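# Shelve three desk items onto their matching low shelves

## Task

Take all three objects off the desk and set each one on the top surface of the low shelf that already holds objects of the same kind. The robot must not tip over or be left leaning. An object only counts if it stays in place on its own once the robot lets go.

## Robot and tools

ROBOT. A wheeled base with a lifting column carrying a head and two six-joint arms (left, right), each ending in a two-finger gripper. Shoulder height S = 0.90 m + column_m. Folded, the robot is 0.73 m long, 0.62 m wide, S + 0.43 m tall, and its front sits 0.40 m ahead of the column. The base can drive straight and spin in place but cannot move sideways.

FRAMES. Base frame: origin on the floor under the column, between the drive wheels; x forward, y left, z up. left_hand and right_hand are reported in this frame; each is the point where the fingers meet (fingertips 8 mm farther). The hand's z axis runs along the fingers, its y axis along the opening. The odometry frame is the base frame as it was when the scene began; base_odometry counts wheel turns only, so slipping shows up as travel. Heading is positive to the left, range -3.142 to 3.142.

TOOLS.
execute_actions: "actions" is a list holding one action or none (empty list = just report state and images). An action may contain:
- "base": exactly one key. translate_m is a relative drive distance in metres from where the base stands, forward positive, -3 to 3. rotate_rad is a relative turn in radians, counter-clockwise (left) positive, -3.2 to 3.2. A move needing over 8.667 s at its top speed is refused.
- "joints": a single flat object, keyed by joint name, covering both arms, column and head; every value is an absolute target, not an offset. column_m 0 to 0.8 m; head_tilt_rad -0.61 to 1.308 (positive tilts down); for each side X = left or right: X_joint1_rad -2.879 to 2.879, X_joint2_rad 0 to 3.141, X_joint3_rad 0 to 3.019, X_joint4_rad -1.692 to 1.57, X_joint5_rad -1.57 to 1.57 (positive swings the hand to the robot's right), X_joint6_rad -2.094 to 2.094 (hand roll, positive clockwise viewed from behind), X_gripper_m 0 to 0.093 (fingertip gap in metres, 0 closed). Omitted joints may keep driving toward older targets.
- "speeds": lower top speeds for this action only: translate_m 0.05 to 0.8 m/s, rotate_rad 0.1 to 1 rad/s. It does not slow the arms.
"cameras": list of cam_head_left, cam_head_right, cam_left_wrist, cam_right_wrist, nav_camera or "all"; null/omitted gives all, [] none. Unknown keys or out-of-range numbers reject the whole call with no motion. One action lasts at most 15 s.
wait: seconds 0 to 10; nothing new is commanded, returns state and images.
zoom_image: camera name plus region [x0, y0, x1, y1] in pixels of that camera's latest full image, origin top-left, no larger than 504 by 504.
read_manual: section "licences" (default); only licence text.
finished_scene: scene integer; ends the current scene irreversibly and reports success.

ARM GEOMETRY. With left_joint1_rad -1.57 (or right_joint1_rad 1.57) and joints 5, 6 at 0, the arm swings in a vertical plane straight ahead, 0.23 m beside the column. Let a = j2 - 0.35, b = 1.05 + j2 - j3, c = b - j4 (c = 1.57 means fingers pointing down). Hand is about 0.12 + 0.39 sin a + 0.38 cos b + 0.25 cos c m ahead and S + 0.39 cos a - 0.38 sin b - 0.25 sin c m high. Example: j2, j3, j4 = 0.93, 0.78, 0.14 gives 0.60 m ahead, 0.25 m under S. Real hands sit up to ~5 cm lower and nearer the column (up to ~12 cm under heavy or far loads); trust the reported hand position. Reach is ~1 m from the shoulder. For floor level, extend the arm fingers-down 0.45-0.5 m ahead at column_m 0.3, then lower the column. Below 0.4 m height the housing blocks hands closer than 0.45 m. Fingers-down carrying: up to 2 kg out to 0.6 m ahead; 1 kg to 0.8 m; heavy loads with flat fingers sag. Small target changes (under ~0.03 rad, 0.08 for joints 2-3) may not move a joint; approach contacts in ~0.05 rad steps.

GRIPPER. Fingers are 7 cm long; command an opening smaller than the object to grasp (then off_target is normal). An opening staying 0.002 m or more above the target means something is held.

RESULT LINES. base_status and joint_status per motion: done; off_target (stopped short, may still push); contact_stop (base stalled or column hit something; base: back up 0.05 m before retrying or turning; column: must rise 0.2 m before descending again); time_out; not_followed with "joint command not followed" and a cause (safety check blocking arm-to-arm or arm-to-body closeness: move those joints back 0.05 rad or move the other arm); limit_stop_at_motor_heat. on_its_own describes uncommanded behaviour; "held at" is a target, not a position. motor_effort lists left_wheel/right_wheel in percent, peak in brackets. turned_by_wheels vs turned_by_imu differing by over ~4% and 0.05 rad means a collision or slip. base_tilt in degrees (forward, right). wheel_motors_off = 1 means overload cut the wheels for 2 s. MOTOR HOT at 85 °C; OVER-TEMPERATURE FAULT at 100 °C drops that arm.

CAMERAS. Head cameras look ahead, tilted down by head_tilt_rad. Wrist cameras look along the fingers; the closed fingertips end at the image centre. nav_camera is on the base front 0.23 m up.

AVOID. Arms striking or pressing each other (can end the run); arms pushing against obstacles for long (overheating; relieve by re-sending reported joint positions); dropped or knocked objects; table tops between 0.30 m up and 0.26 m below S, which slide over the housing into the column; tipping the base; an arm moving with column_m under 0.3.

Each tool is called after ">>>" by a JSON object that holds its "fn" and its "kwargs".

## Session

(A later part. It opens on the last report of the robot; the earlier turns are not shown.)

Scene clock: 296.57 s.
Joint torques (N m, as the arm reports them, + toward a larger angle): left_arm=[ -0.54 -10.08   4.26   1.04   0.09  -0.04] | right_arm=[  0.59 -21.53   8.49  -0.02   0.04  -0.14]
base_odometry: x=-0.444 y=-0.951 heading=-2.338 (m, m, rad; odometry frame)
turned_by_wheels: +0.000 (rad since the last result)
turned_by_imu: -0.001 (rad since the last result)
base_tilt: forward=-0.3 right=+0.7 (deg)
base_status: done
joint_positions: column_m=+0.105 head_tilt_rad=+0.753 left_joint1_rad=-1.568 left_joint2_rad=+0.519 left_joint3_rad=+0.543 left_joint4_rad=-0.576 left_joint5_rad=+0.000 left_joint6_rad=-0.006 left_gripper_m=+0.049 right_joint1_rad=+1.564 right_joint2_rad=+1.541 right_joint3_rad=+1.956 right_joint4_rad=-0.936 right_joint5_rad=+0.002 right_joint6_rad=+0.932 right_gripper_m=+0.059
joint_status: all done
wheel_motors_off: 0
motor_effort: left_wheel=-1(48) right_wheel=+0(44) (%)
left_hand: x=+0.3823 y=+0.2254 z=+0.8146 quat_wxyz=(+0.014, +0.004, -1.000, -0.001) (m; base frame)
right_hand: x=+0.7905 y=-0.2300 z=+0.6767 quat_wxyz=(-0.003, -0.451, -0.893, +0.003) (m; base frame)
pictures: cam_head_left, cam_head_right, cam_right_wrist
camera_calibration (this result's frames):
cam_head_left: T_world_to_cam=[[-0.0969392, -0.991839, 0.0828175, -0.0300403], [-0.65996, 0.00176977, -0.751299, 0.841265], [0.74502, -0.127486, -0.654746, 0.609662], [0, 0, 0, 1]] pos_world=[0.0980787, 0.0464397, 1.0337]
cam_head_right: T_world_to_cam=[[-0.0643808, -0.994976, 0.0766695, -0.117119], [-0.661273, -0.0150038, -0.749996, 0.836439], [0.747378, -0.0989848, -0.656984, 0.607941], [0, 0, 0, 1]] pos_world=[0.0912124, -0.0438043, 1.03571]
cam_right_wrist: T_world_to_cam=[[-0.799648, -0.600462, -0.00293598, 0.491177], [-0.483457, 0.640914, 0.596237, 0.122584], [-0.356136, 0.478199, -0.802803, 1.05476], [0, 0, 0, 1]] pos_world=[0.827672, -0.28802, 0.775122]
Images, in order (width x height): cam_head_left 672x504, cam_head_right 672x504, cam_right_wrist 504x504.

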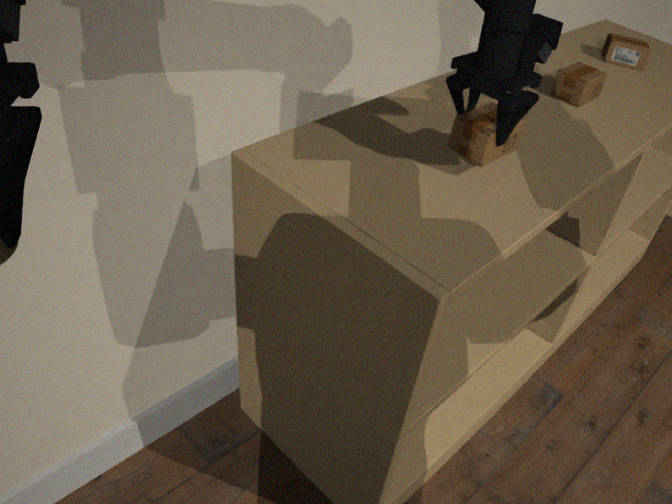

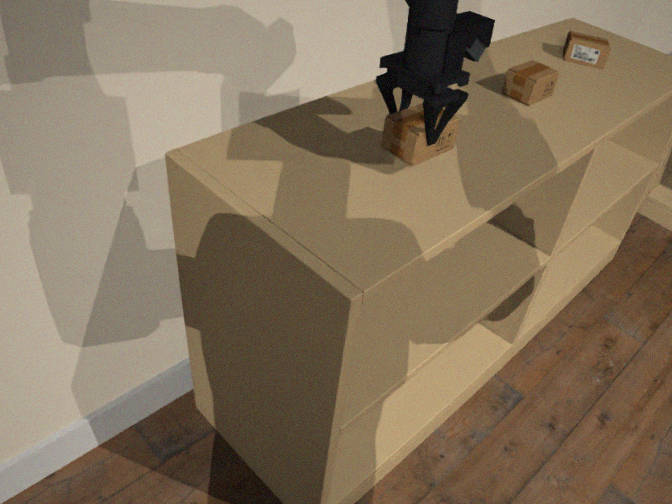

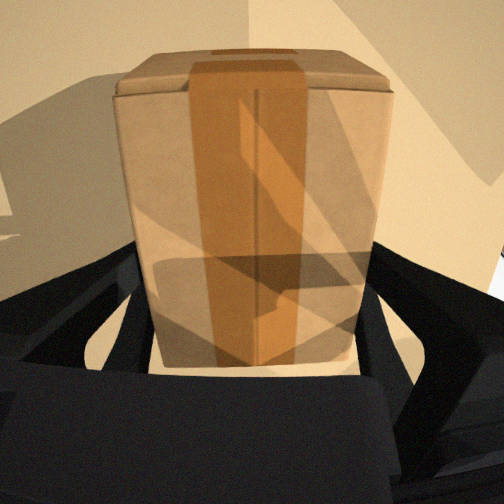

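>>> {"fn": "execute_actions", "kwargs": {"actions": [{"joints":{"column_m":0.082}}], "cameras": ["cam_head_right","cam_right_wrist"]}}

>>> {"fn": "zoom_image", "kwargs": {"camera": "cam_head_right", "region": [330, 70, 520, 200]}}

Scene clock: 306.53 s.
Joint torques (N m, as the arm reports them, + toward a larger angle): left_arm=[ -1.14 -10.28   4.19   1.13   0.02  -0.12] | right_arm=[  1.24 -22.17   8.69  -0.02   0.02  -0.17]
base_odometry: x=-0.444 y=-0.951 heading=-2.338 (m, m, rad; odometry frame)
turned_by_wheels: +0.000 (rad since the last result)
turned_by_imu: +0.001 (rad since the last result)
base_tilt: forward=-0.3 right=+0.7 (deg)
base_status: not commanded
joint_positions: column_m=+0.082 head_tilt_rad=+0.753 left_joint1_rad=-1.568 left_joint2_rad=+0.519 left_joint3_rad=+0.543 left_joint4_rad=-0.576 left_joint5_rad=+0.000 left_joint6_rad=-0.006 left_gripper_m=+0.049 right_joint1_rad=+1.564 right_joint2_rad=+1.543 right_joint3_rad=+1.956 right_joint4_rad=-0.936 right_joint5_rad=+0.002 right_joint6_rad=+0.932 right_gripper_m=+0.059
joint_status: all done
wheel_motors_off: 0
motor_effort: left_wheel=-1(3) right_wheel=+1(1) (%)
left_hand: x=+0.3823 y=+0.2254 z=+0.7916 quat_wxyz=(+0.014, +0.004, -1.000, -0.001) (m; base frame)
right_hand: x=+0.7901 y=-0.2300 z=+0.6529 quat_wxyz=(-0.002, -0.451, -0.893, +0.003) (m; base frame)
pictures: cam_head_right, cam_right_wrist
camera_calibration (this result's frames):
cam_head_right: T_world_to_cam=[[-0.0643808, -0.994976, 0.0766695, -0.115356], [-0.661273, -0.0150038, -0.749996, 0.819192], [0.747378, -0.0989848, -0.656984, 0.592833], [0, 0, 0, 1]] pos_world=[0.0912124, -0.0438043, 1.01272]
cam_right_wrist: T_world_to_cam=[[-0.799654, -0.600457, -0.0020231, 0.490213], [-0.482771, 0.640915, 0.596792, 0.135664], [-0.357051, 0.478204, -0.802394, 1.03601], [0, 0, 0, 1]] pos_world=[0.827406, -0.288023, 0.75132]
Images, in order (width x height): cam_head_right 672x504, cam_right_wrist 504x504.

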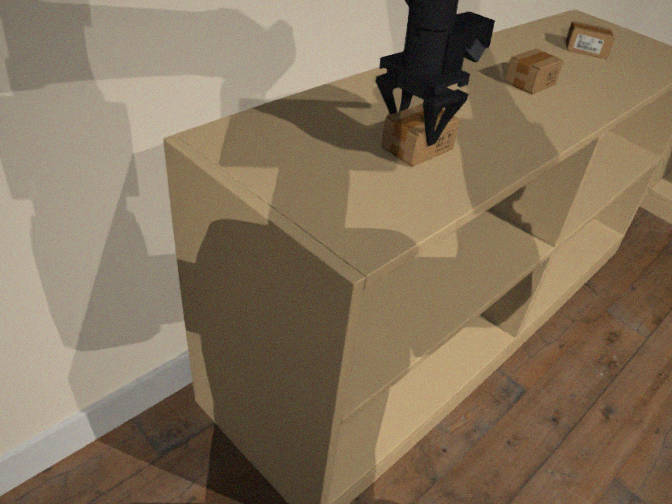

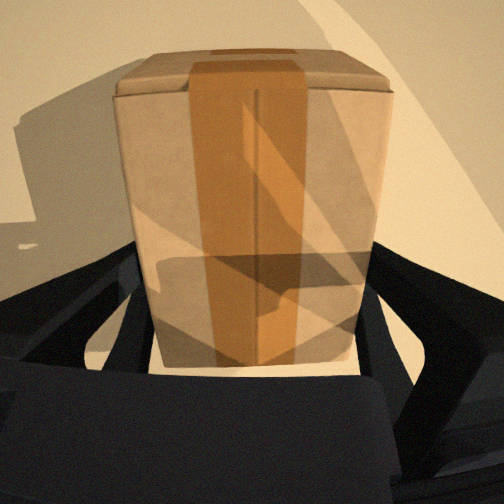

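Region (330, 70, 520, 200) of cam_head_right's 672x504 image, scaled by 2.653, with more detail than that image has; it fills the top 345 rows of this view, and the rest is white.

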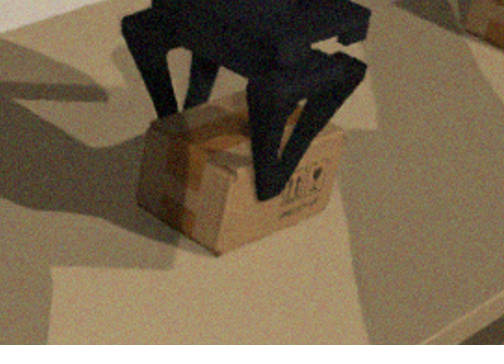

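>>> {"fn": "execute_actions", "kwargs": {"actions": [{"joints":{"column_m":0.076,"right_gripper_m":0.093}}], "cameras": ["cam_right_wrist"]}}

Scene clock: 313.57 s.
Joint torques (N m, as the arm reports them, + toward a larger angle): left_arm=[ -0.15 -10.41   4.42   0.83   0.05  -0.1 ] | right_arm=[  0.62 -22.16   8.69   0.14   0.02  -0.16]
base_odometry: x=-0.444 y=-0.951 heading=-2.338 (m, m, rad; odometry frame)
turned_by_wheels: +0.000 (rad since the last result)
turned_by_imu: +0.001 (rad since the last result)
base_tilt: forward=-0.3 right=+0.7 (deg)
base_status: not commanded
joint_positions: column_m=+0.076 head_tilt_rad=+0.753 left_joint1_rad=-1.568 left_joint2_rad=+0.519 left_joint3_rad=+0.543 left_joint4_rad=-0.576 left_joint5_rad=+0.000 left_joint6_rad=-0.006 left_gripper_m=+0.049 right_joint1_rad=+1.564 right_joint2_rad=+1.542 right_joint3_rad=+1.956 right_joint4_rad=-0.937 right_joint5_rad=+0.002 right_joint6_rad=+0.932 right_gripper_m=+0.093
joint_status: all done
wheel_motors_off: 0
motor_effort: left_wheel=-2(2) right_wheel=+2(3) (%)
left_hand: x=+0.3823 y=+0.2254 z=+0.7856 quat_wxyz=(+0.014, +0.004, -1.000, -0.001) (m; base frame)
right_hand: x=+0.7900 y=-0.2300 z=+0.6472 quat_wxyz=(-0.002, -0.451, -0.893, +0.003) (m; base frame)
pictures: cam_right_wrist
camera_calibration (this result's frames):
cam_right_wrist: T_world_to_cam=[[-0.799658, -0.600454, -0.0014145, 0.489688], [-0.482312, 0.640916, 0.597162, 0.138412], [-0.357661, 0.478207, -0.80212, 1.03166], [0, 0, 0, 1]] pos_world=[0.827326, -0.288022, 0.745552]
Images, in order (width x height): cam_right_wrist 504x504.

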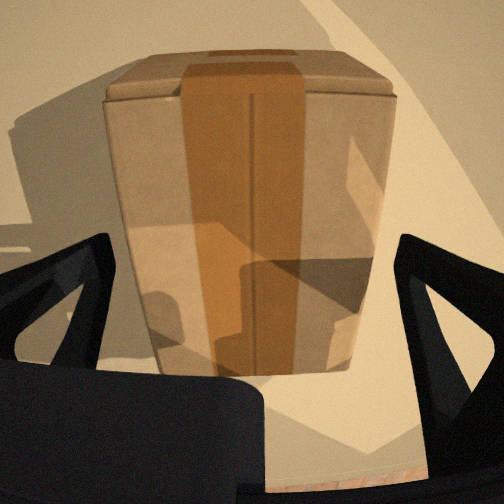

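>>> {"fn": "execute_actions", "kwargs": {"actions": [{"joints":{"column_m":0.112}}], "cameras": ["cam_head_right","cam_right_wrist"]}}

Scene clock: 359.70 s.
Joint torques (N m, as the arm reports them, + toward a larger angle): left_arm=[-0.77 -9.92  4.43  0.99  0.04 -0.12] | right_arm=[  1.24 -22.14   8.58   0.03   0.04  -0.15]
base_odometry: x=-0.444 y=-0.951 heading=-2.338 (m, m, rad; odometry frame)
turned_by_wheels: +0.000 (rad since the last result)
turned_by_imu: +0.001 (rad since the last result)
base_tilt: forward=-0.2 right=+0.7 (deg)
base_status: not commanded
joint_positions: column_m=+0.112 head_tilt_rad=+0.753 left_joint1_rad=-1.568 left_joint2_rad=+0.518 left_joint3_rad=+0.543 left_joint4_rad=-0.576 left_joint5_rad=+0.000 left_joint6_rad=-0.006 left_gripper_m=+0.049 right_joint1_rad=+1.564 right_joint2_rad=+1.542 right_joint3_rad=+1.956 right_joint4_rad=-0.937 right_joint5_rad=+0.002 right_joint6_rad=+0.932 right_gripper_m=+0.093
joint_status: all done
wheel_motors_off: 0
motor_effort: left_wheel=-3(2) right_wheel=+2(2) (%)
left_hand: x=+0.3824 y=+0.2254 z=+0.8216 quat_wxyz=(+0.014, +0.004, -1.000, -0.001) (m; base frame)
right_hand: x=+0.7900 y=-0.2300 z=+0.6830 quat_wxyz=(-0.002, -0.451, -0.893, +0.003) (m; base frame)
pictures: cam_head_right, cam_right_wrist
camera_calibration (this result's frames):
cam_head_right: T_world_to_cam=[[-0.0643808, -0.994976, 0.0766695, -0.117646], [-0.661273, -0.0150038, -0.749995, 0.841587], [0.747378, -0.0989848, -0.656984, 0.61245], [0, 0, 0, 1]] pos_world=[0.0912124, -0.0438043, 1.04258]
cam_right_wrist: T_world_to_cam=[[-0.799658, -0.600454, -0.0014145, 0.489739], [-0.482312, 0.640916, 0.597162, 0.117002], [-0.357661, 0.478207, -0.80212, 1.06042], [0, 0, 0, 1]] pos_world=[0.827326, -0.288022, 0.781405]
Images, in order (width x height): cam_head_right 672x504, cam_right_wrist 504x504.

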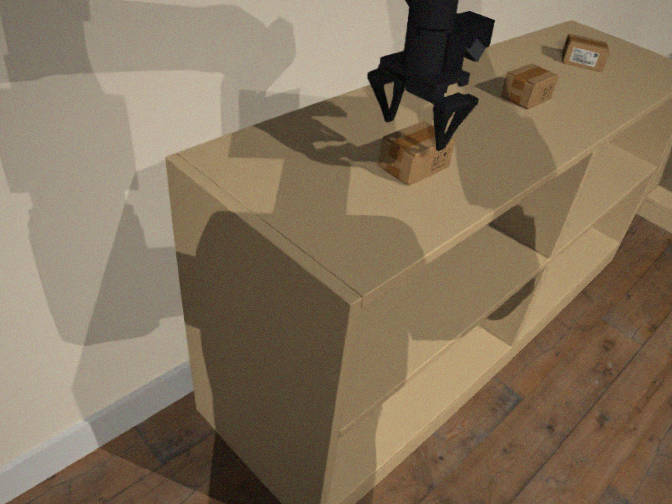

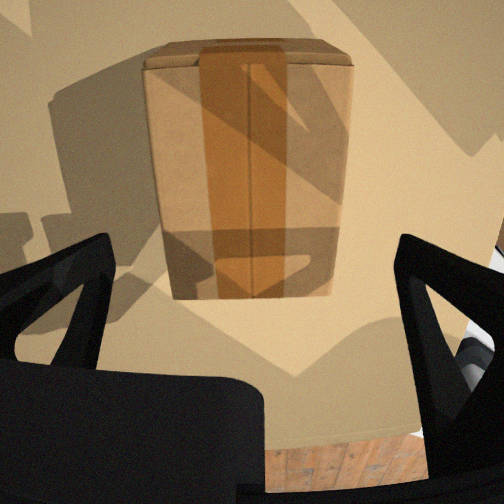

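>>> {"fn": "execute_actions", "kwargs": {"actions": [{"base":{"rotate_rad":-3.098},"joints":{"column_m":0.26,"head_tilt_rad":0.3}}], "cameras": ["cam_head_left","cam_head_right","nav_camera"]}}

Scene clock: 376.27 s.
Joint torques (N m, as the arm reports them, + toward a larger angle): left_arm=[ -1.03 -10.43   4.35   0.94   0.09  -0.09] | right_arm=[  0.43 -21.93   8.91   0.07   0.06  -0.19]
base_odometry: x=-0.444 y=-0.951 heading=+0.848 (m, m, rad; odometry frame)
turned_by_wheels: -3.097 (rad since the last result)
turned_by_imu: -3.097 (rad since the last result)
base_tilt: forward=-0.3 right=+0.6 (deg)
base_status: done
joint_positions: column_m=+0.260 head_tilt_rad=+0.319 left_joint1_rad=-1.568 left_joint2_rad=+0.518 left_joint3_rad=+0.543 left_joint4_rad=-0.576 left_joint5_rad=+0.000 left_joint6_rad=-0.006 left_gripper_m=+0.049 right_joint1_rad=+1.566 right_joint2_rad=+1.542 right_joint3_rad=+1.956 right_joint4_rad=-0.937 right_joint5_rad=+0.002 right_joint6_rad=+0.932 right_gripper_m=+0.093
joint_status: all done
wheel_motors_off: 0
motor_effort: left_wheel=+5(45) right_wheel=-5(55) (%)
left_hand: x=+0.3824 y=+0.2254 z=+0.9696 quat_wxyz=(+0.014, +0.004, -1.000, -0.001) (m; base frame)
right_hand: x=+0.7900 y=-0.2288 z=+0.8311 quat_wxyz=(-0.002, -0.450, -0.893, +0.002) (m; base frame)
pictures: cam_head_left, cam_head_right, nav_camera
camera_calibration (this result's frames):
cam_head_left: T_world_to_cam=[[-0.122787, -0.991839, 0.0343414, 0.0188226], [-0.28258, 0.00176977, -0.959242, 1.19784], [0.951353, -0.127486, -0.280491, 0.234461], [0, 0, 0, 1]] pos_world=[0.117741, 0.0464397, 1.21414]
cam_head_right: T_world_to_cam=[[-0.090664, -0.994976, 0.0424634, -0.0850619], [-0.284319, -0.0150038, -0.958612, 1.19367], [0.954433, -0.0989848, -0.28153, 0.231556], [0, 0, 0, 1]] pos_world=[0.110667, -0.0438043, 1.21307]
Images, in order (width x height): cam_head_left 672x504, cam_head_right 672x504, nav_camera 672x504.

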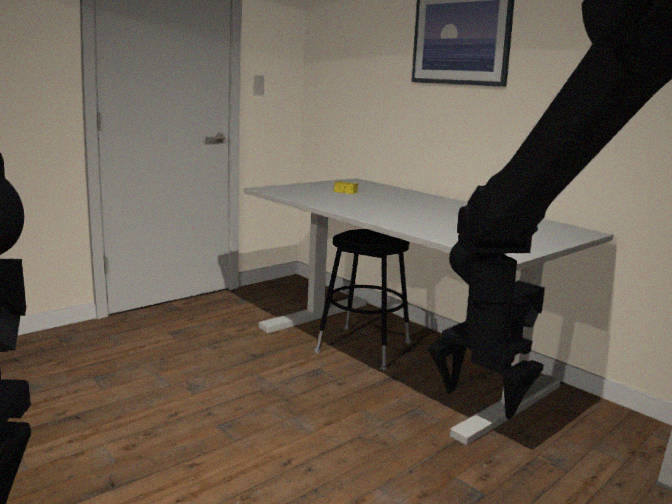

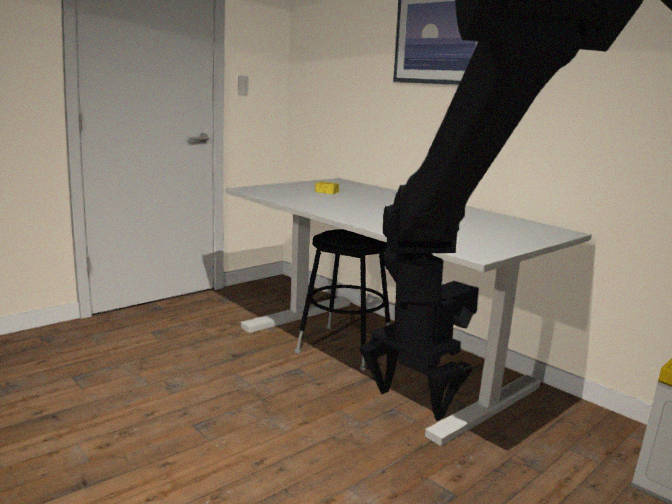

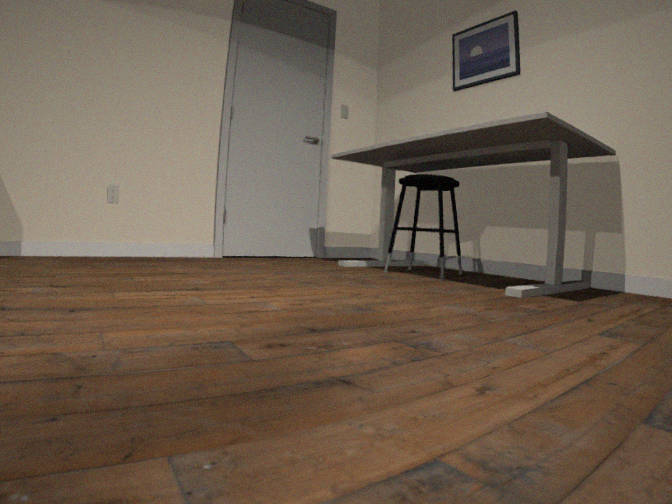

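>>> {"fn": "zoom_image", "kwargs": {"camera": "cam_head_left", "region": [300, 160, 400, 215]}}

Region (300, 160, 400, 215) of cam_head_left's 672x504 image, scaled by 5.040, with more detail than that image has; it fills the top 277 rows of this view, and the rest is white.

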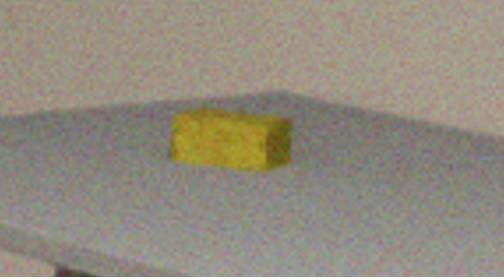

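>>> {"fn": "execute_actions", "kwargs": {"actions": [{"base":{"translate_m":2.15},"joints":{"column_m":0.225,"head_tilt_rad":0.7,"right_joint1_rad":1.35,"right_joint5_rad":-0.165,"right_joint6_rad":-1.21}}], "cameras": ["cam_head_right","cam_right_wrist","nav_camera"]}}

Scene clock: 423.30 s.
Joint torques (N m, as the arm reports them, + toward a larger angle): left_arm=[-0.15 -9.55  4.26  1.04  0.08 -0.02] | right_arm=[ -1.52 -21.23   8.48   0.12  -0.14  -0.16]
base_odometry: x=+0.978 y=+0.661 heading=+0.848 (m, m, rad; odometry frame)
turned_by_wheels: +0.000 (rad since the last result)
turned_by_imu: -0.001 (rad since the last result)
base_tilt: forward=-0.2 right=+0.7 (deg)
base_status: done
joint_positions: column_m=+0.225 head_tilt_rad=+0.703 left_joint1_rad=-1.568 left_joint2_rad=+0.516 left_joint3_rad=+0.543 left_joint4_rad=-0.576 left_joint5_rad=+0.000 left_joint6_rad=-0.006 left_gripper_m=+0.049 right_joint1_rad=+1.343 right_joint2_rad=+1.542 right_joint3_rad=+1.956 right_joint4_rad=-0.937 right_joint5_rad=-0.162 right_joint6_rad=-1.197 right_gripper_m=+0.093
joint_status: all done
wheel_motors_off: 0
motor_effort: left_wheel=+0(49) right_wheel=+0(55) (%)
left_hand: x=+0.3829 y=+0.2254 z=+0.9354 quat_wxyz=(+0.012, +0.004, -1.000, -0.001) (m; base frame)
right_hand: x=+0.7847 y=-0.3426 z=+0.8073 quat_wxyz=(+0.006, +0.516, -0.857, +0.017) (m; base frame)
pictures: cam_head_right, cam_right_wrist, nav_camera
camera_calibration (this result's frames):
cam_head_right: T_world_to_cam=[[-0.068111, -0.994976, 0.0733756, -0.122143], [-0.623188, -0.0150038, -0.781928, 0.963196], [0.7791, -0.0989848, -0.619035, 0.639227], [0, 0, 0, 1]] pos_world=[0.0939108, -0.0438043, 1.15782]
cam_right_wrist: T_world_to_cam=[[0.887692, -0.460105, 0.0174935, -0.873201], [-0.36902, -0.688209, 0.624654, -0.454098], [-0.275367, -0.560956, -0.780706, 0.77416], [0, 0, 0, 1]] pos_world=[0.820741, -0.280009, 0.90332]
Images, in order (width x height): cam_head_right 672x504, cam_right_wrist 504x504, nav_camera 672x504.

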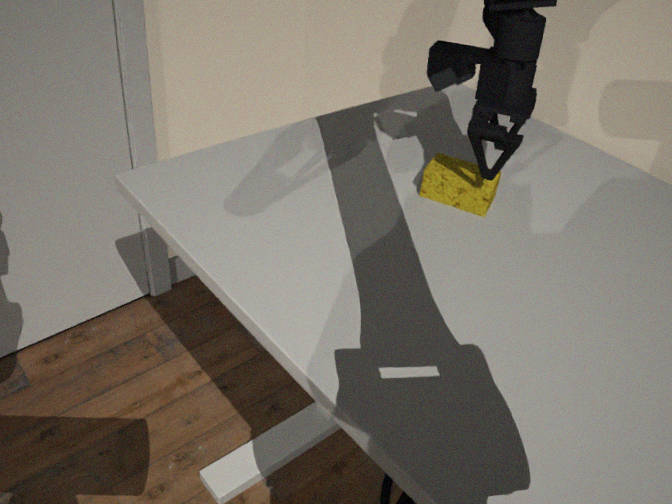

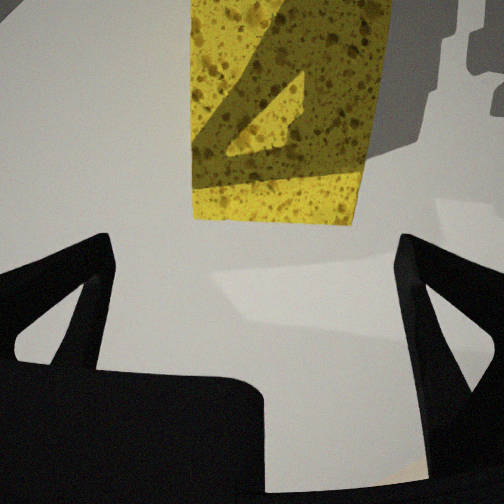

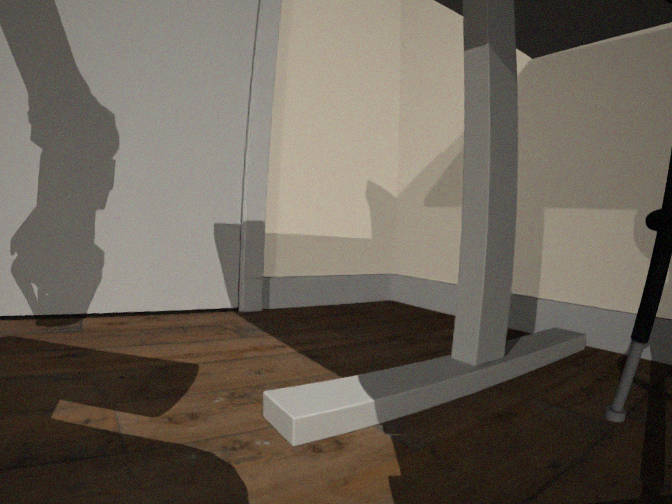

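>>> {"fn": "execute_actions", "kwargs": {"actions": [{"base":{"translate_m":0.016},"joints":{"column_m":0.168,"right_joint5_rad":-0.21,"right_joint6_rad":-1.13}}], "cameras": ["cam_head_right","cam_right_wrist"]}}

Scene clock: 467.63 s.
Joint torques (N m, as the arm reports them, + toward a larger angle): left_arm=[-0.4  -9.72  4.36  1.    0.06 -0.07] | right_arm=[ -1.49 -21.66   8.65   0.08  -0.21   0.01]
base_odometry: x=+0.988 y=+0.673 heading=+0.848 (m, m, rad; odometry frame)
turned_by_wheels: +0.000 (rad since the last result)
turned_by_imu: +0.001 (rad since the last result)
base_tilt: forward=-0.2 right=+0.6 (deg)
base_status: done
joint_positions: column_m=+0.168 head_tilt_rad=+0.703 left_joint1_rad=-1.568 left_joint2_rad=+0.512 left_joint3_rad=+0.544 left_joint4_rad=-0.574 left_joint5_rad=+0.000 left_joint6_rad=-0.006 left_gripper_m=+0.049 right_joint1_rad=+1.343 right_joint2_rad=+1.542 right_joint3_rad=+1.956 right_joint4_rad=-0.938 right_joint5_rad=-0.207 right_joint6_rad=-1.140 right_gripper_m=+0.093
joint_status: all done
wheel_motors_off: 0
motor_effort: left_wheel=+1(26) right_wheel=+0(28) (%)
left_hand: x=+0.3844 y=+0.2254 z=+0.8795 quat_wxyz=(+0.009, +0.004, -1.000, -0.001) (m; base frame)
right_hand: x=+0.7853 y=-0.3349 z=+0.7501 quat_wxyz=(-0.007, +0.491, -0.871, -0.001) (m; base frame)
pictures: cam_head_right, cam_right_wrist
camera_calibration (this result's frames):
cam_head_right: T_world_to_cam=[[-0.0681088, -0.994976, 0.0733777, -0.117965], [-0.623212, -0.0150038, -0.781909, 0.918622], [0.779081, -0.0989848, -0.619059, 0.603984], [0, 0, 0, 1]] pos_world=[0.0939092, -0.0438043, 1.10084]
cam_right_wrist: T_world_to_cam=[[0.860009, -0.510279, -0.00042307, -0.850734], [-0.411246, -0.693593, 0.591444, -0.356615], [-0.302095, -0.508473, -0.806346, 0.791775], [0, 0, 0, 1]] pos_world=[0.824173, -0.278862, 0.849002]
Images, in order (width x height): cam_head_right 672x504, cam_right_wrist 504x504.

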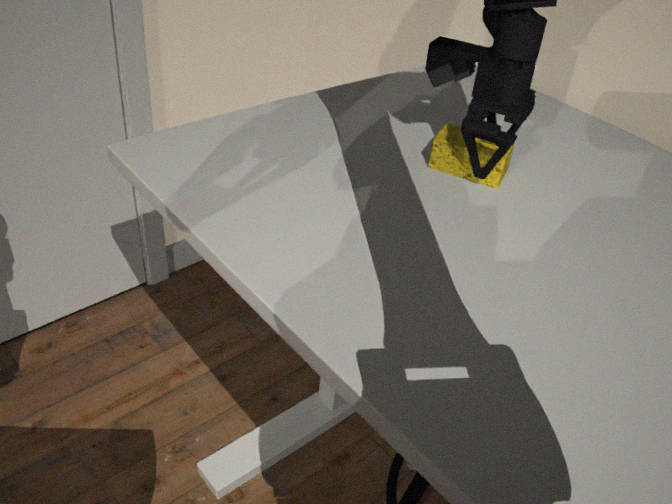

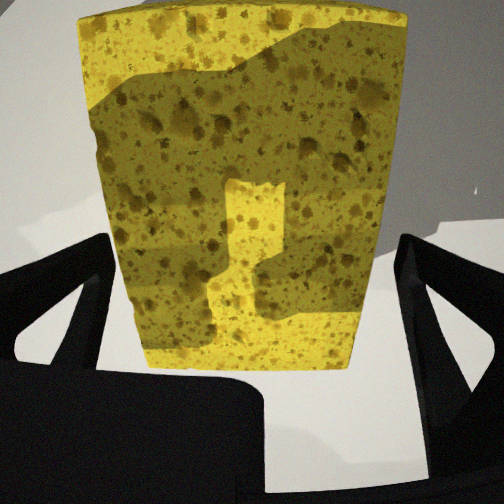

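>>> {"fn": "execute_actions", "kwargs": {"actions": [{"joints":{"right_gripper_m":0.045}}], "cameras": ["cam_right_wrist"]}}

Scene clock: 471.00 s.
Joint torques (N m, as the arm reports them, + toward a larger angle): left_arm=[-0.67 -9.59  4.2   0.82  0.02 -0.11] | right_arm=[ -1.3  -21.5    8.54   0.05  -0.21   0.07]
base_odometry: x=+0.988 y=+0.673 heading=+0.848 (m, m, rad; odometry frame)
turned_by_wheels: +0.000 (rad since the last result)
turned_by_imu: +0.001 (rad since the last result)
base_tilt: forward=-0.3 right=+0.8 (deg)
base_status: not commanded
joint_positions: column_m=+0.168 head_tilt_rad=+0.703 left_joint1_rad=-1.568 left_joint2_rad=+0.512 left_joint3_rad=+0.544 left_joint4_rad=-0.574 left_joint5_rad=+0.000 left_joint6_rad=-0.006 left_gripper_m=+0.049 right_joint1_rad=+1.343 right_joint2_rad=+1.542 right_joint3_rad=+1.956 right_joint4_rad=-0.938 right_joint5_rad=-0.207 right_joint6_rad=-1.140 right_gripper_m=+0.059
joint_status: right_gripper_m off_target (ended at +0.059, target +0.045)
wheel_motors_off: 0
motor_effort: left_wheel=-1(0) right_wheel=+0(0) (%)
left_hand: x=+0.3844 y=+0.2254 z=+0.8795 quat_wxyz=(+0.009, +0.004, -1.000, -0.001) (m; base frame)
right_hand: x=+0.7853 y=-0.3349 z=+0.7501 quat_wxyz=(-0.007, +0.491, -0.871, -0.001) (m; base frame)
pictures: cam_right_wrist
camera_calibration (this result's frames):
cam_right_wrist: T_world_to_cam=[[0.860009, -0.510279, -0.00042307, -0.850734], [-0.411246, -0.693593, 0.591444, -0.356615], [-0.302095, -0.508473, -0.806346, 0.791775], [0, 0, 0, 1]] pos_world=[0.824173, -0.278862, 0.849002]
Images, in order (width x height): cam_right_wrist 504x504.

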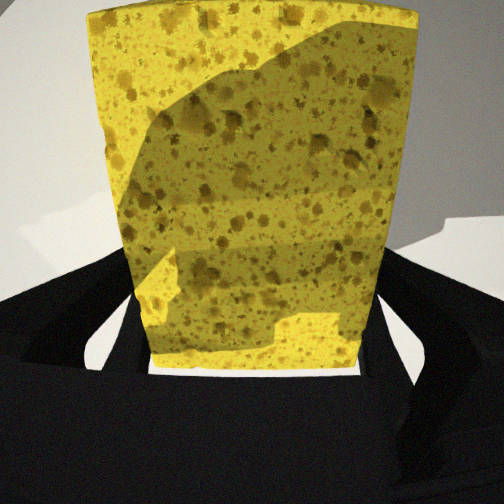

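>>> {"fn": "execute_actions", "kwargs": {"actions": [{"base":{"rotate_rad":2.0},"joints":{"column_m":0.28,"head_tilt_rad":0.3}}], "cameras": ["cam_head_left","cam_head_right","nav_camera"]}}

Scene clock: 582.20 s.
Joint torques (N m, as the arm reports them, + toward a larger angle): left_arm=[-0.94 -8.84  4.2   0.92  0.04 -0.1 ] | right_arm=[ -2.55 -20.77   8.43   0.12  -0.14   0.05]
base_odometry: x=+0.988 y=+0.673 heading=+2.847 (m, m, rad; odometry frame)
turned_by_wheels: +1.999 (rad since the last result)
turned_by_imu: +2.003 (rad since the last result)
base_tilt: forward=-0.2 right=+0.6 (deg)
base_status: done
joint_positions: column_m=+0.280 head_tilt_rad=+0.319 left_joint1_rad=-1.568 left_joint2_rad=+0.512 left_joint3_rad=+0.544 left_joint4_rad=-0.574 left_joint5_rad=+0.000 left_joint6_rad=-0.006 left_gripper_m=+0.049 right_joint1_rad=+1.348 right_joint2_rad=+1.543 right_joint3_rad=+1.956 right_joint4_rad=-0.938 right_joint5_rad=-0.207 right_joint6_rad=-1.140 right_gripper_m=+0.059
joint_status: all done
wheel_motors_off: 0
motor_effort: left_wheel=-5(50) right_wheel=+6(33) (%)
left_hand: x=+0.3844 y=+0.2254 z=+0.9913 quat_wxyz=(+0.009, +0.004, -1.000, -0.001) (m; base frame)
right_hand: x=+0.7854 y=-0.3318 z=+0.8613 quat_wxyz=(-0.008, +0.492, -0.871, -0.003) (m; base frame)
pictures: cam_head_left, cam_head_right, nav_camera
camera_calibration (this result's frames):
cam_head_left: T_world_to_cam=[[-0.122787, -0.991839, 0.0343415, 0.0181357], [-0.28258, 0.00176977, -0.959242, 1.21702], [0.951353, -0.127486, -0.280491, 0.240072], [0, 0, 0, 1]] pos_world=[0.117741, 0.0464397, 1.23414]
cam_head_right: T_world_to_cam=[[-0.090664, -0.994976, 0.0424634, -0.0859112], [-0.284319, -0.0150038, -0.958612, 1.21284], [0.954433, -0.0989848, -0.28153, 0.237187], [0, 0, 0, 1]] pos_world=[0.110667, -0.0438043, 1.23307]
Images, in order (width x height): cam_head_left 672x504, cam_head_right 672x504, nav_camera 672x504.

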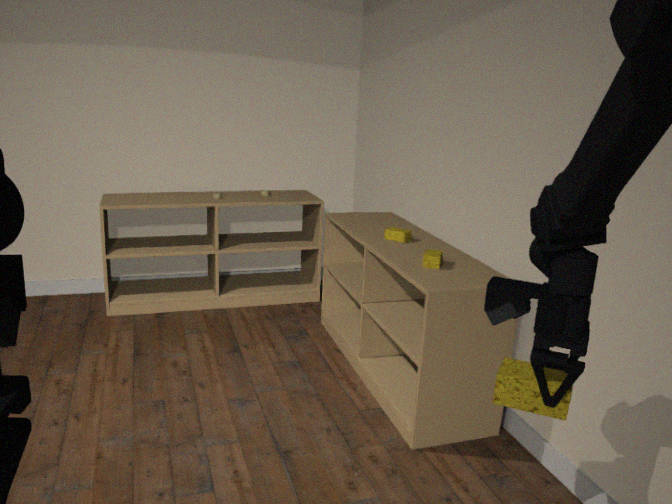

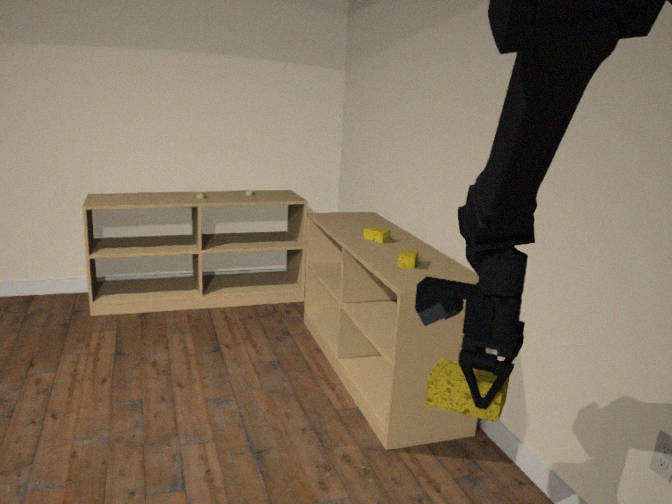

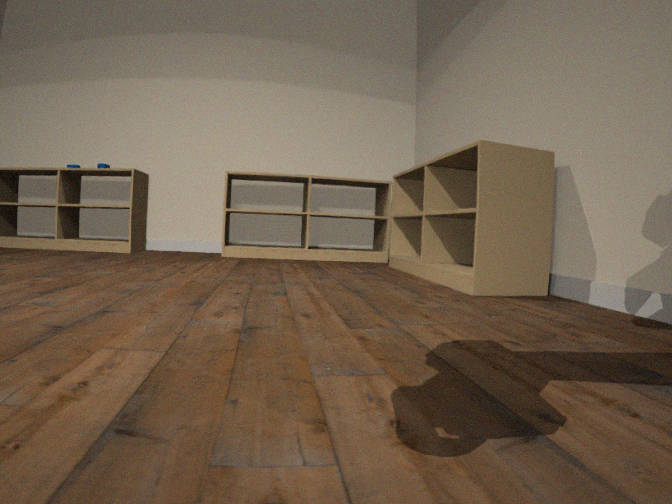

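>>> {"fn": "execute_actions", "kwargs": {"actions": [{"base":{"rotate_rad":0.045},"joints":{"column_m":0.385,"left_joint1_rad":-1.295,"left_joint2_rad":1.5,"left_joint3_rad":1.87,"left_joint4_rad":-0.88,"left_joint5_rad":0.205,"right_joint1_rad":0.768,"right_joint2_rad":1.317,"right_joint3_rad":0.733,"right_joint4_rad":-0.11,"right_joint5_rad":-0.673,"right_joint6_rad":0.94}}], "cameras": ["cam_head_left","cam_right_wrist","cam_left_wrist"]}}

Scene clock: 704.17 s.
Joint torques (N m, as the arm reports them, + toward a larger angle): left_arm=[  3.51 -22.36   7.57   0.42   0.09  -0.08] | right_arm=[ -4.72 -11.22   1.72   0.52  -0.02   0.05]
base_odometry: x=+0.988 y=+0.673 heading=+2.891 (m, m, rad; odometry frame)
turned_by_wheels: +0.044 (rad since the last result)
turned_by_imu: +0.046 (rad since the last result)
base_tilt: forward=-0.2 right=+0.7 (deg)
base_status: done
joint_positions: column_m=+0.385 head_tilt_rad=+0.319 left_joint1_rad=-1.295 left_joint2_rad=+1.493 left_joint3_rad=+1.842 left_joint4_rad=-0.874 left_joint5_rad=+0.203 left_joint6_rad=-0.006 left_gripper_m=+0.049 right_joint1_rad=+0.760 right_joint2_rad=+1.327 right_joint3_rad=+0.726 right_joint4_rad=-0.119 right_joint5_rad=-0.670 right_joint6_rad=+0.927 right_gripper_m=+0.059
joint_status: all done
wheel_motors_off: 0
motor_effort: left_wheel=-9(28) right_wheel=+11(28) (%)
left_hand: x=+0.7594 y=+0.3623 z=+0.9695 quat_wxyz=(-0.006, +0.072, -0.997, -0.018) (m; base frame)
right_hand: x=+0.3392 y=-0.4912 z=+0.9752 quat_wxyz=(+0.008, -0.654, -0.757, +0.006) (m; base frame)
pictures: cam_head_left, cam_left_wrist, cam_right_wrist
camera_calibration (this result's frames):
cam_head_left: T_world_to_cam=[[-0.122788, -0.991839, 0.034338, 0.0145348], [-0.282553, 0.00176977, -0.95925, 1.31775], [0.951361, -0.127486, -0.280464, 0.269485], [0, 0, 0, 1]] pos_world=[0.117742, 0.0464397, 1.33913]
cam_left_wrist: T_world_to_cam=[[0.144985, -0.988965, -0.03044, 0.275146], [-0.80949, -0.136252, 0.571105, 0.113756], [-0.568951, -0.058161, -0.820312, 1.37355], [0, 0, 0, 1]] pos_world=[0.833677, 0.367496, 1.07015]
cam_right_wrist: T_world_to_cam=[[-0.98798, -0.153989, 0.0134973, 0.241498], [-0.114499, 0.787673, 0.605361, -0.168145], [-0.103851, 0.596539, -0.795837, 1.22434], [0, 0, 0, 1]] pos_world=[0.346492, -0.560736, 1.07291]
Images, in order (width x height): cam_head_left 672x504, cam_left_wrist 504x504, cam_right_wrist 504x504.

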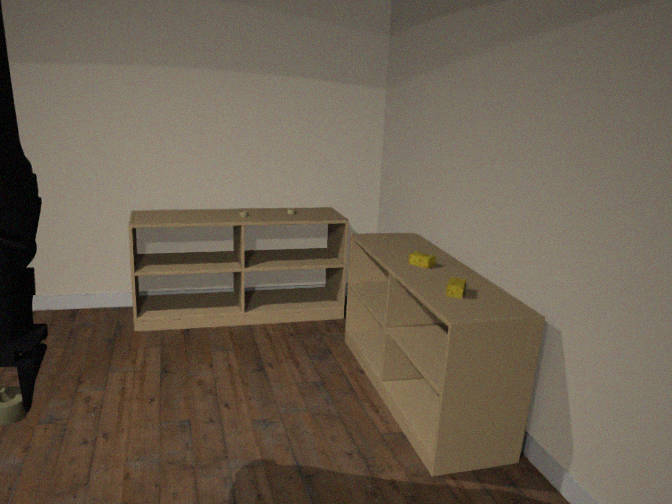

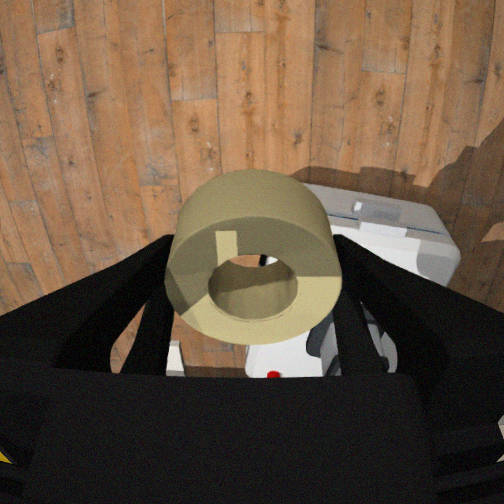

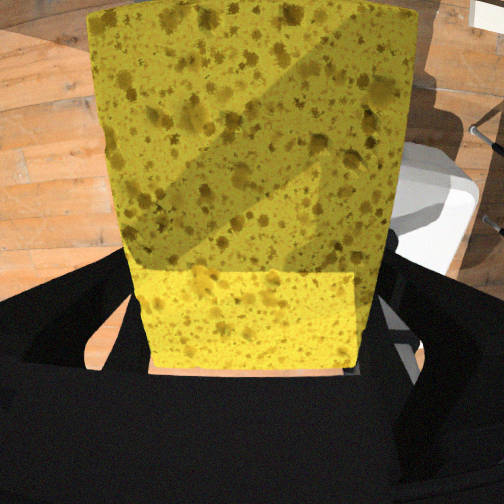

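>>> {"fn": "execute_actions", "kwargs": {"actions": [{"base":{"translate_m":2.6},"joints":{"column_m":0.082,"head_tilt_rad":0.65}}]}}

Scene clock: 725.10 s.
Joint torques (N m, as the arm reports them, + toward a larger angle): left_arm=[  2.99 -23.     7.59   0.61   0.08  -0.08] | right_arm=[ -5.06 -10.79   1.31   0.31   0.02   0.07]
base_odometry: x=-1.530 y=+1.318 heading=+2.891 (m, m, rad; odometry frame)
turned_by_wheels: +0.001 (rad since the last result)
turned_by_imu: +0.000 (rad since the last result)
base_tilt: forward=-0.2 right=+0.8 (deg)
base_status: done
joint_positions: column_m=+0.082 head_tilt_rad=+0.654 left_joint1_rad=-1.295 left_joint2_rad=+1.493 left_joint3_rad=+1.842 left_joint4_rad=-0.875 left_joint5_rad=+0.203 left_joint6_rad=-0.006 left_gripper_m=+0.049 right_joint1_rad=+0.760 right_joint2_rad=+1.326 right_joint3_rad=+0.733 right_joint4_rad=-0.117 right_joint5_rad=-0.670 right_joint6_rad=+0.927 right_gripper_m=+0.059
joint_status: all done
wheel_motors_off: 0
motor_effort: left_wheel=+2(43) right_wheel=+0(54) (%)
left_hand: x=+0.7593 y=+0.3623 z=+0.6666 quat_wxyz=(-0.006, +0.072, -0.997, -0.018) (m; base frame)
right_hand: x=+0.3434 y=-0.4930 z=+0.6727 quat_wxyz=(+0.004, -0.651, -0.759, +0.005) (m; base frame)
pictures: cam_head_left, cam_head_right, cam_left_wrist, cam_right_wrist, nav_camera
camera_calibration (this result's frames):
cam_head_left: T_world_to_cam=[[-0.104691, -0.991839, 0.0727719, -0.0170193], [-0.582015, 0.00176977, -0.813176, 0.886182], [0.806411, -0.127486, -0.57745, 0.508983], [0, 0, 0, 1]] pos_world=[0.10354, 0.0464397, 1.01577]
cam_head_right: T_world_to_cam=[[-0.0716827, -0.994976, 0.0698905, -0.107751], [-0.583451, -0.0150038, -0.81201, 0.881538], [0.808979, -0.0989848, -0.579444, 0.506938], [0, 0, 0, 1]] pos_world=[0.0965078, -0.0438043, 1.01709]
cam_left_wrist: T_world_to_cam=[[0.145063, -0.988954, -0.0304418, 0.265865], [-0.809268, -0.136295, 0.571409, 0.286295], [-0.569247, -0.0582547, -0.8201, 1.12517], [0, 0, 0, 1]] pos_world=[0.833622, 0.367496, 0.767254]
cam_right_wrist: T_world_to_cam=[[-0.987112, -0.159863, 0.00731882, 0.250398], [-0.12329, 0.788846, 0.602098, 0.0226784], [-0.102027, 0.593436, -0.798388, 0.984659], [0, 0, 0, 1]] pos_world=[0.350429, -0.562193, 0.770653]
Images, in order (width x height): cam_head_left 672x504, cam_head_right 672x504, cam_left_wrist 504x504, cam_right_wrist 504x504, nav_camera 672x504.

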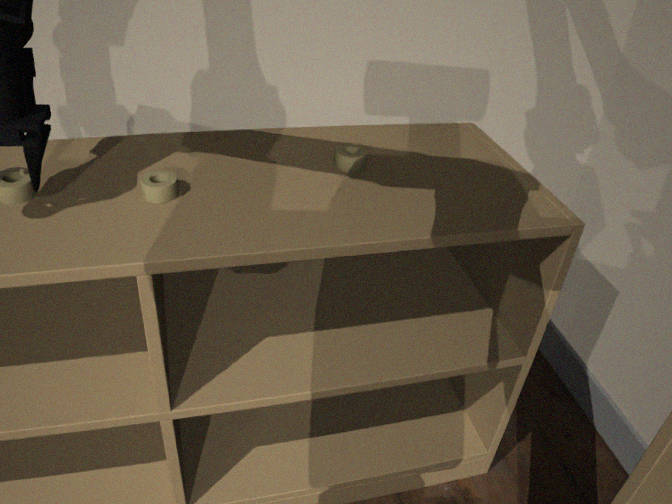

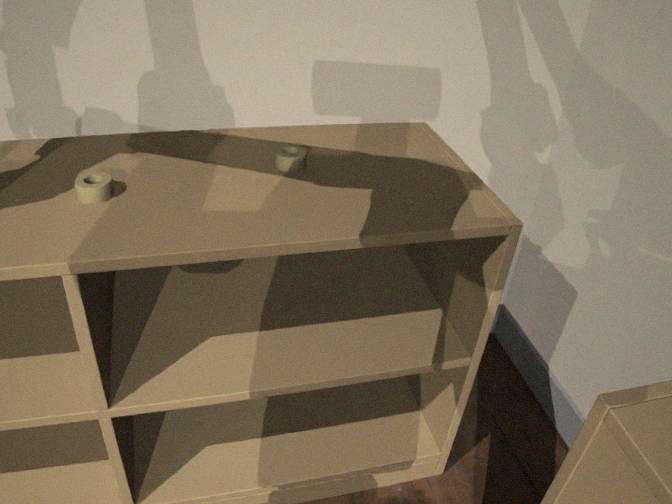

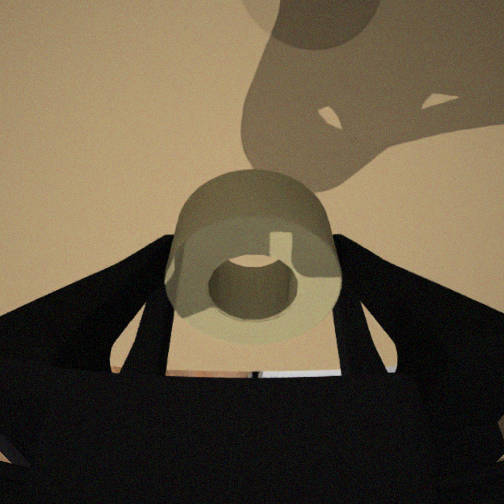

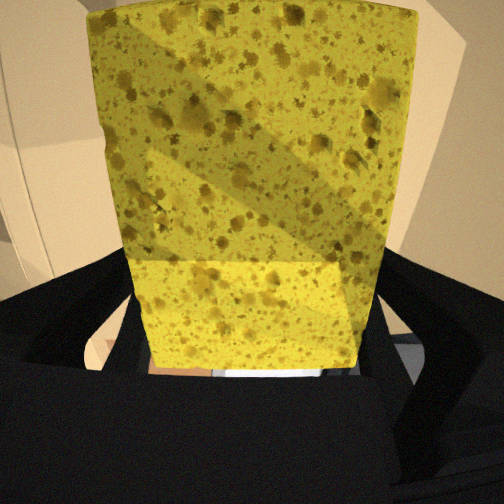

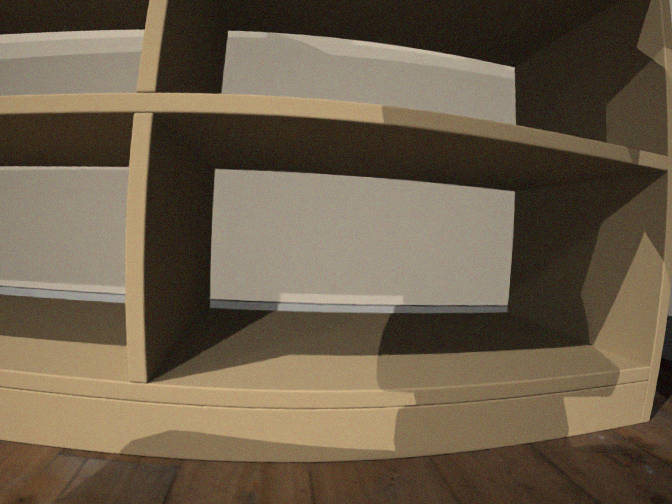

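>>> {"fn": "execute_actions", "kwargs": {"actions": [{"joints":{"column_m":0.054}}], "cameras": ["cam_head_left","cam_right_wrist","cam_left_wrist"]}}

Scene clock: 734.10 s.
Joint torques (N m, as the arm reports them, + toward a larger angle): left_arm=[  3.03 -23.08   7.25   0.56   0.02  -0.11] | right_arm=[ -4.72 -11.5    1.16   0.41   0.     0.06]
base_odometry: x=-1.530 y=+1.318 heading=+2.891 (m, m, rad; odometry frame)
turned_by_wheels: +0.000 (rad since the last result)
turned_by_imu: +0.001 (rad since the last result)
base_tilt: forward=-0.3 right=+0.7 (deg)
base_status: not commanded
joint_positions: column_m=+0.054 head_tilt_rad=+0.654 left_joint1_rad=-1.295 left_joint2_rad=+1.493 left_joint3_rad=+1.842 left_joint4_rad=-0.875 left_joint5_rad=+0.203 left_joint6_rad=-0.006 left_gripper_m=+0.049 right_joint1_rad=+0.760 right_joint2_rad=+1.326 right_joint3_rad=+0.733 right_joint4_rad=-0.117 right_joint5_rad=-0.670 right_joint6_rad=+0.927 right_gripper_m=+0.059
joint_status: all done
wheel_motors_off: 0
motor_effort: left_wheel=+2(0) right_wheel=-1(2) (%)
left_hand: x=+0.7593 y=+0.3623 z=+0.6386 quat_wxyz=(-0.006, +0.072, -0.997, -0.018) (m; base frame)
right_hand: x=+0.3434 y=-0.4930 z=+0.6447 quat_wxyz=(+0.004, -0.651, -0.759, +0.005) (m; base frame)
pictures: cam_head_left, cam_left_wrist, cam_right_wrist
camera_calibration (this result's frames):
cam_head_left: T_world_to_cam=[[-0.104691, -0.991839, 0.0727724, -0.0149817], [-0.582019, 0.00176977, -0.813173, 0.863404], [0.806408, -0.127486, -0.577454, 0.492814], [0, 0, 0, 1]] pos_world=[0.10354, 0.0464397, 0.987765]
cam_left_wrist: T_world_to_cam=[[0.145063, -0.988954, -0.0304418, 0.265013], [-0.809268, -0.136295, 0.571409, 0.3023], [-0.569247, -0.0582547, -0.8201, 1.1022], [0, 0, 0, 1]] pos_world=[0.833622, 0.367496, 0.739246]
cam_right_wrist: T_world_to_cam=[[-0.987112, -0.159863, 0.00731882, 0.250603], [-0.12329, 0.788846, 0.602098, 0.0395421], [-0.102027, 0.593436, -0.798388, 0.962298], [0, 0, 0, 1]] pos_world=[0.350429, -0.562193, 0.742645]
Images, in order (width x height): cam_head_left 672x504, cam_left_wrist 504x504, cam_right_wrist 504x504.

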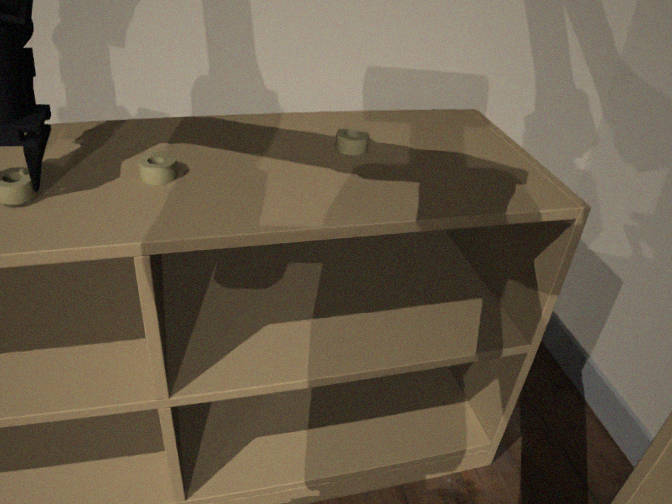

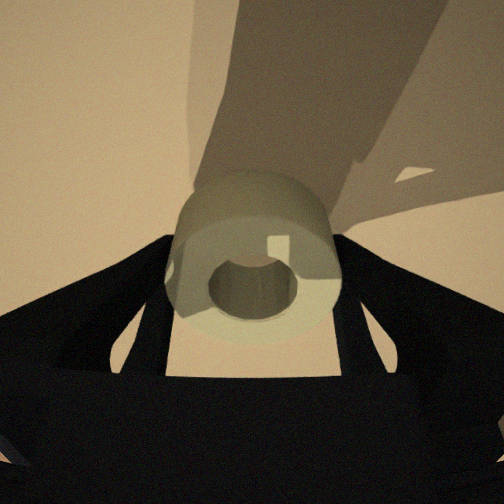

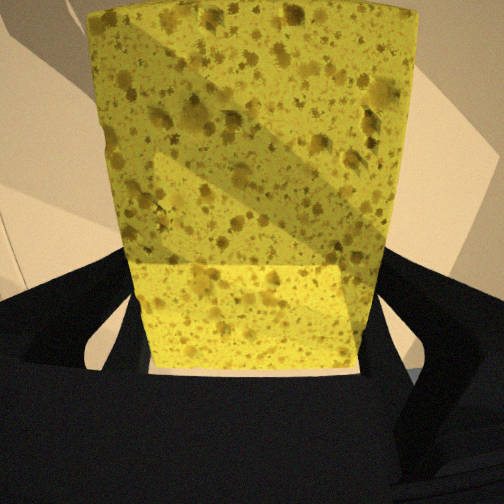

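>>> {"fn": "zoom_image", "kwargs": {"camera": "cam_right_wrist", "region": [0, 150, 200, 390]}}

>>> {"fn": "zoom_image", "kwargs": {"camera": "cam_right_wrist", "region": [330, 220, 504, 400]}}

Region (0, 150, 200, 390) of cam_right_wrist's 504x504 image, scaled by 2.100, with more detail than that image has.

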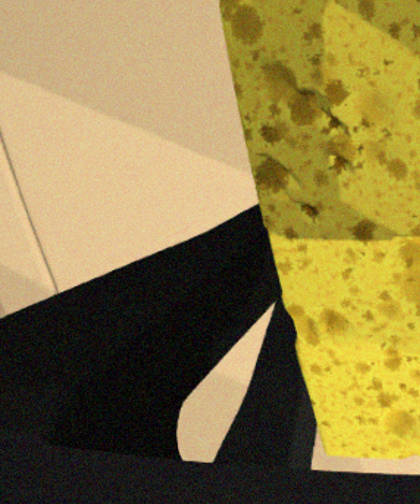

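Region (330, 220, 504, 400) of cam_right_wrist's 504x504 image, scaled by 2.800, with more detail than that image has; it fills the left 487 columns of this view, and the rest is white.

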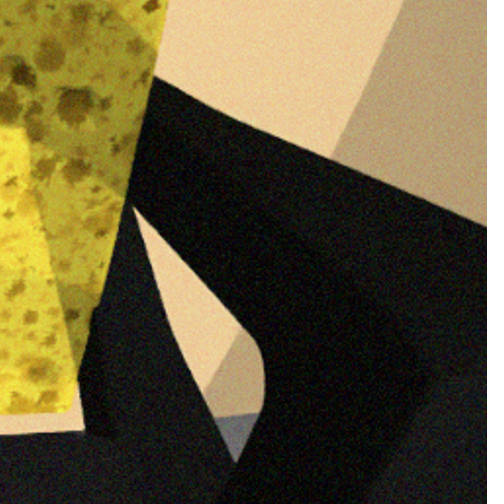

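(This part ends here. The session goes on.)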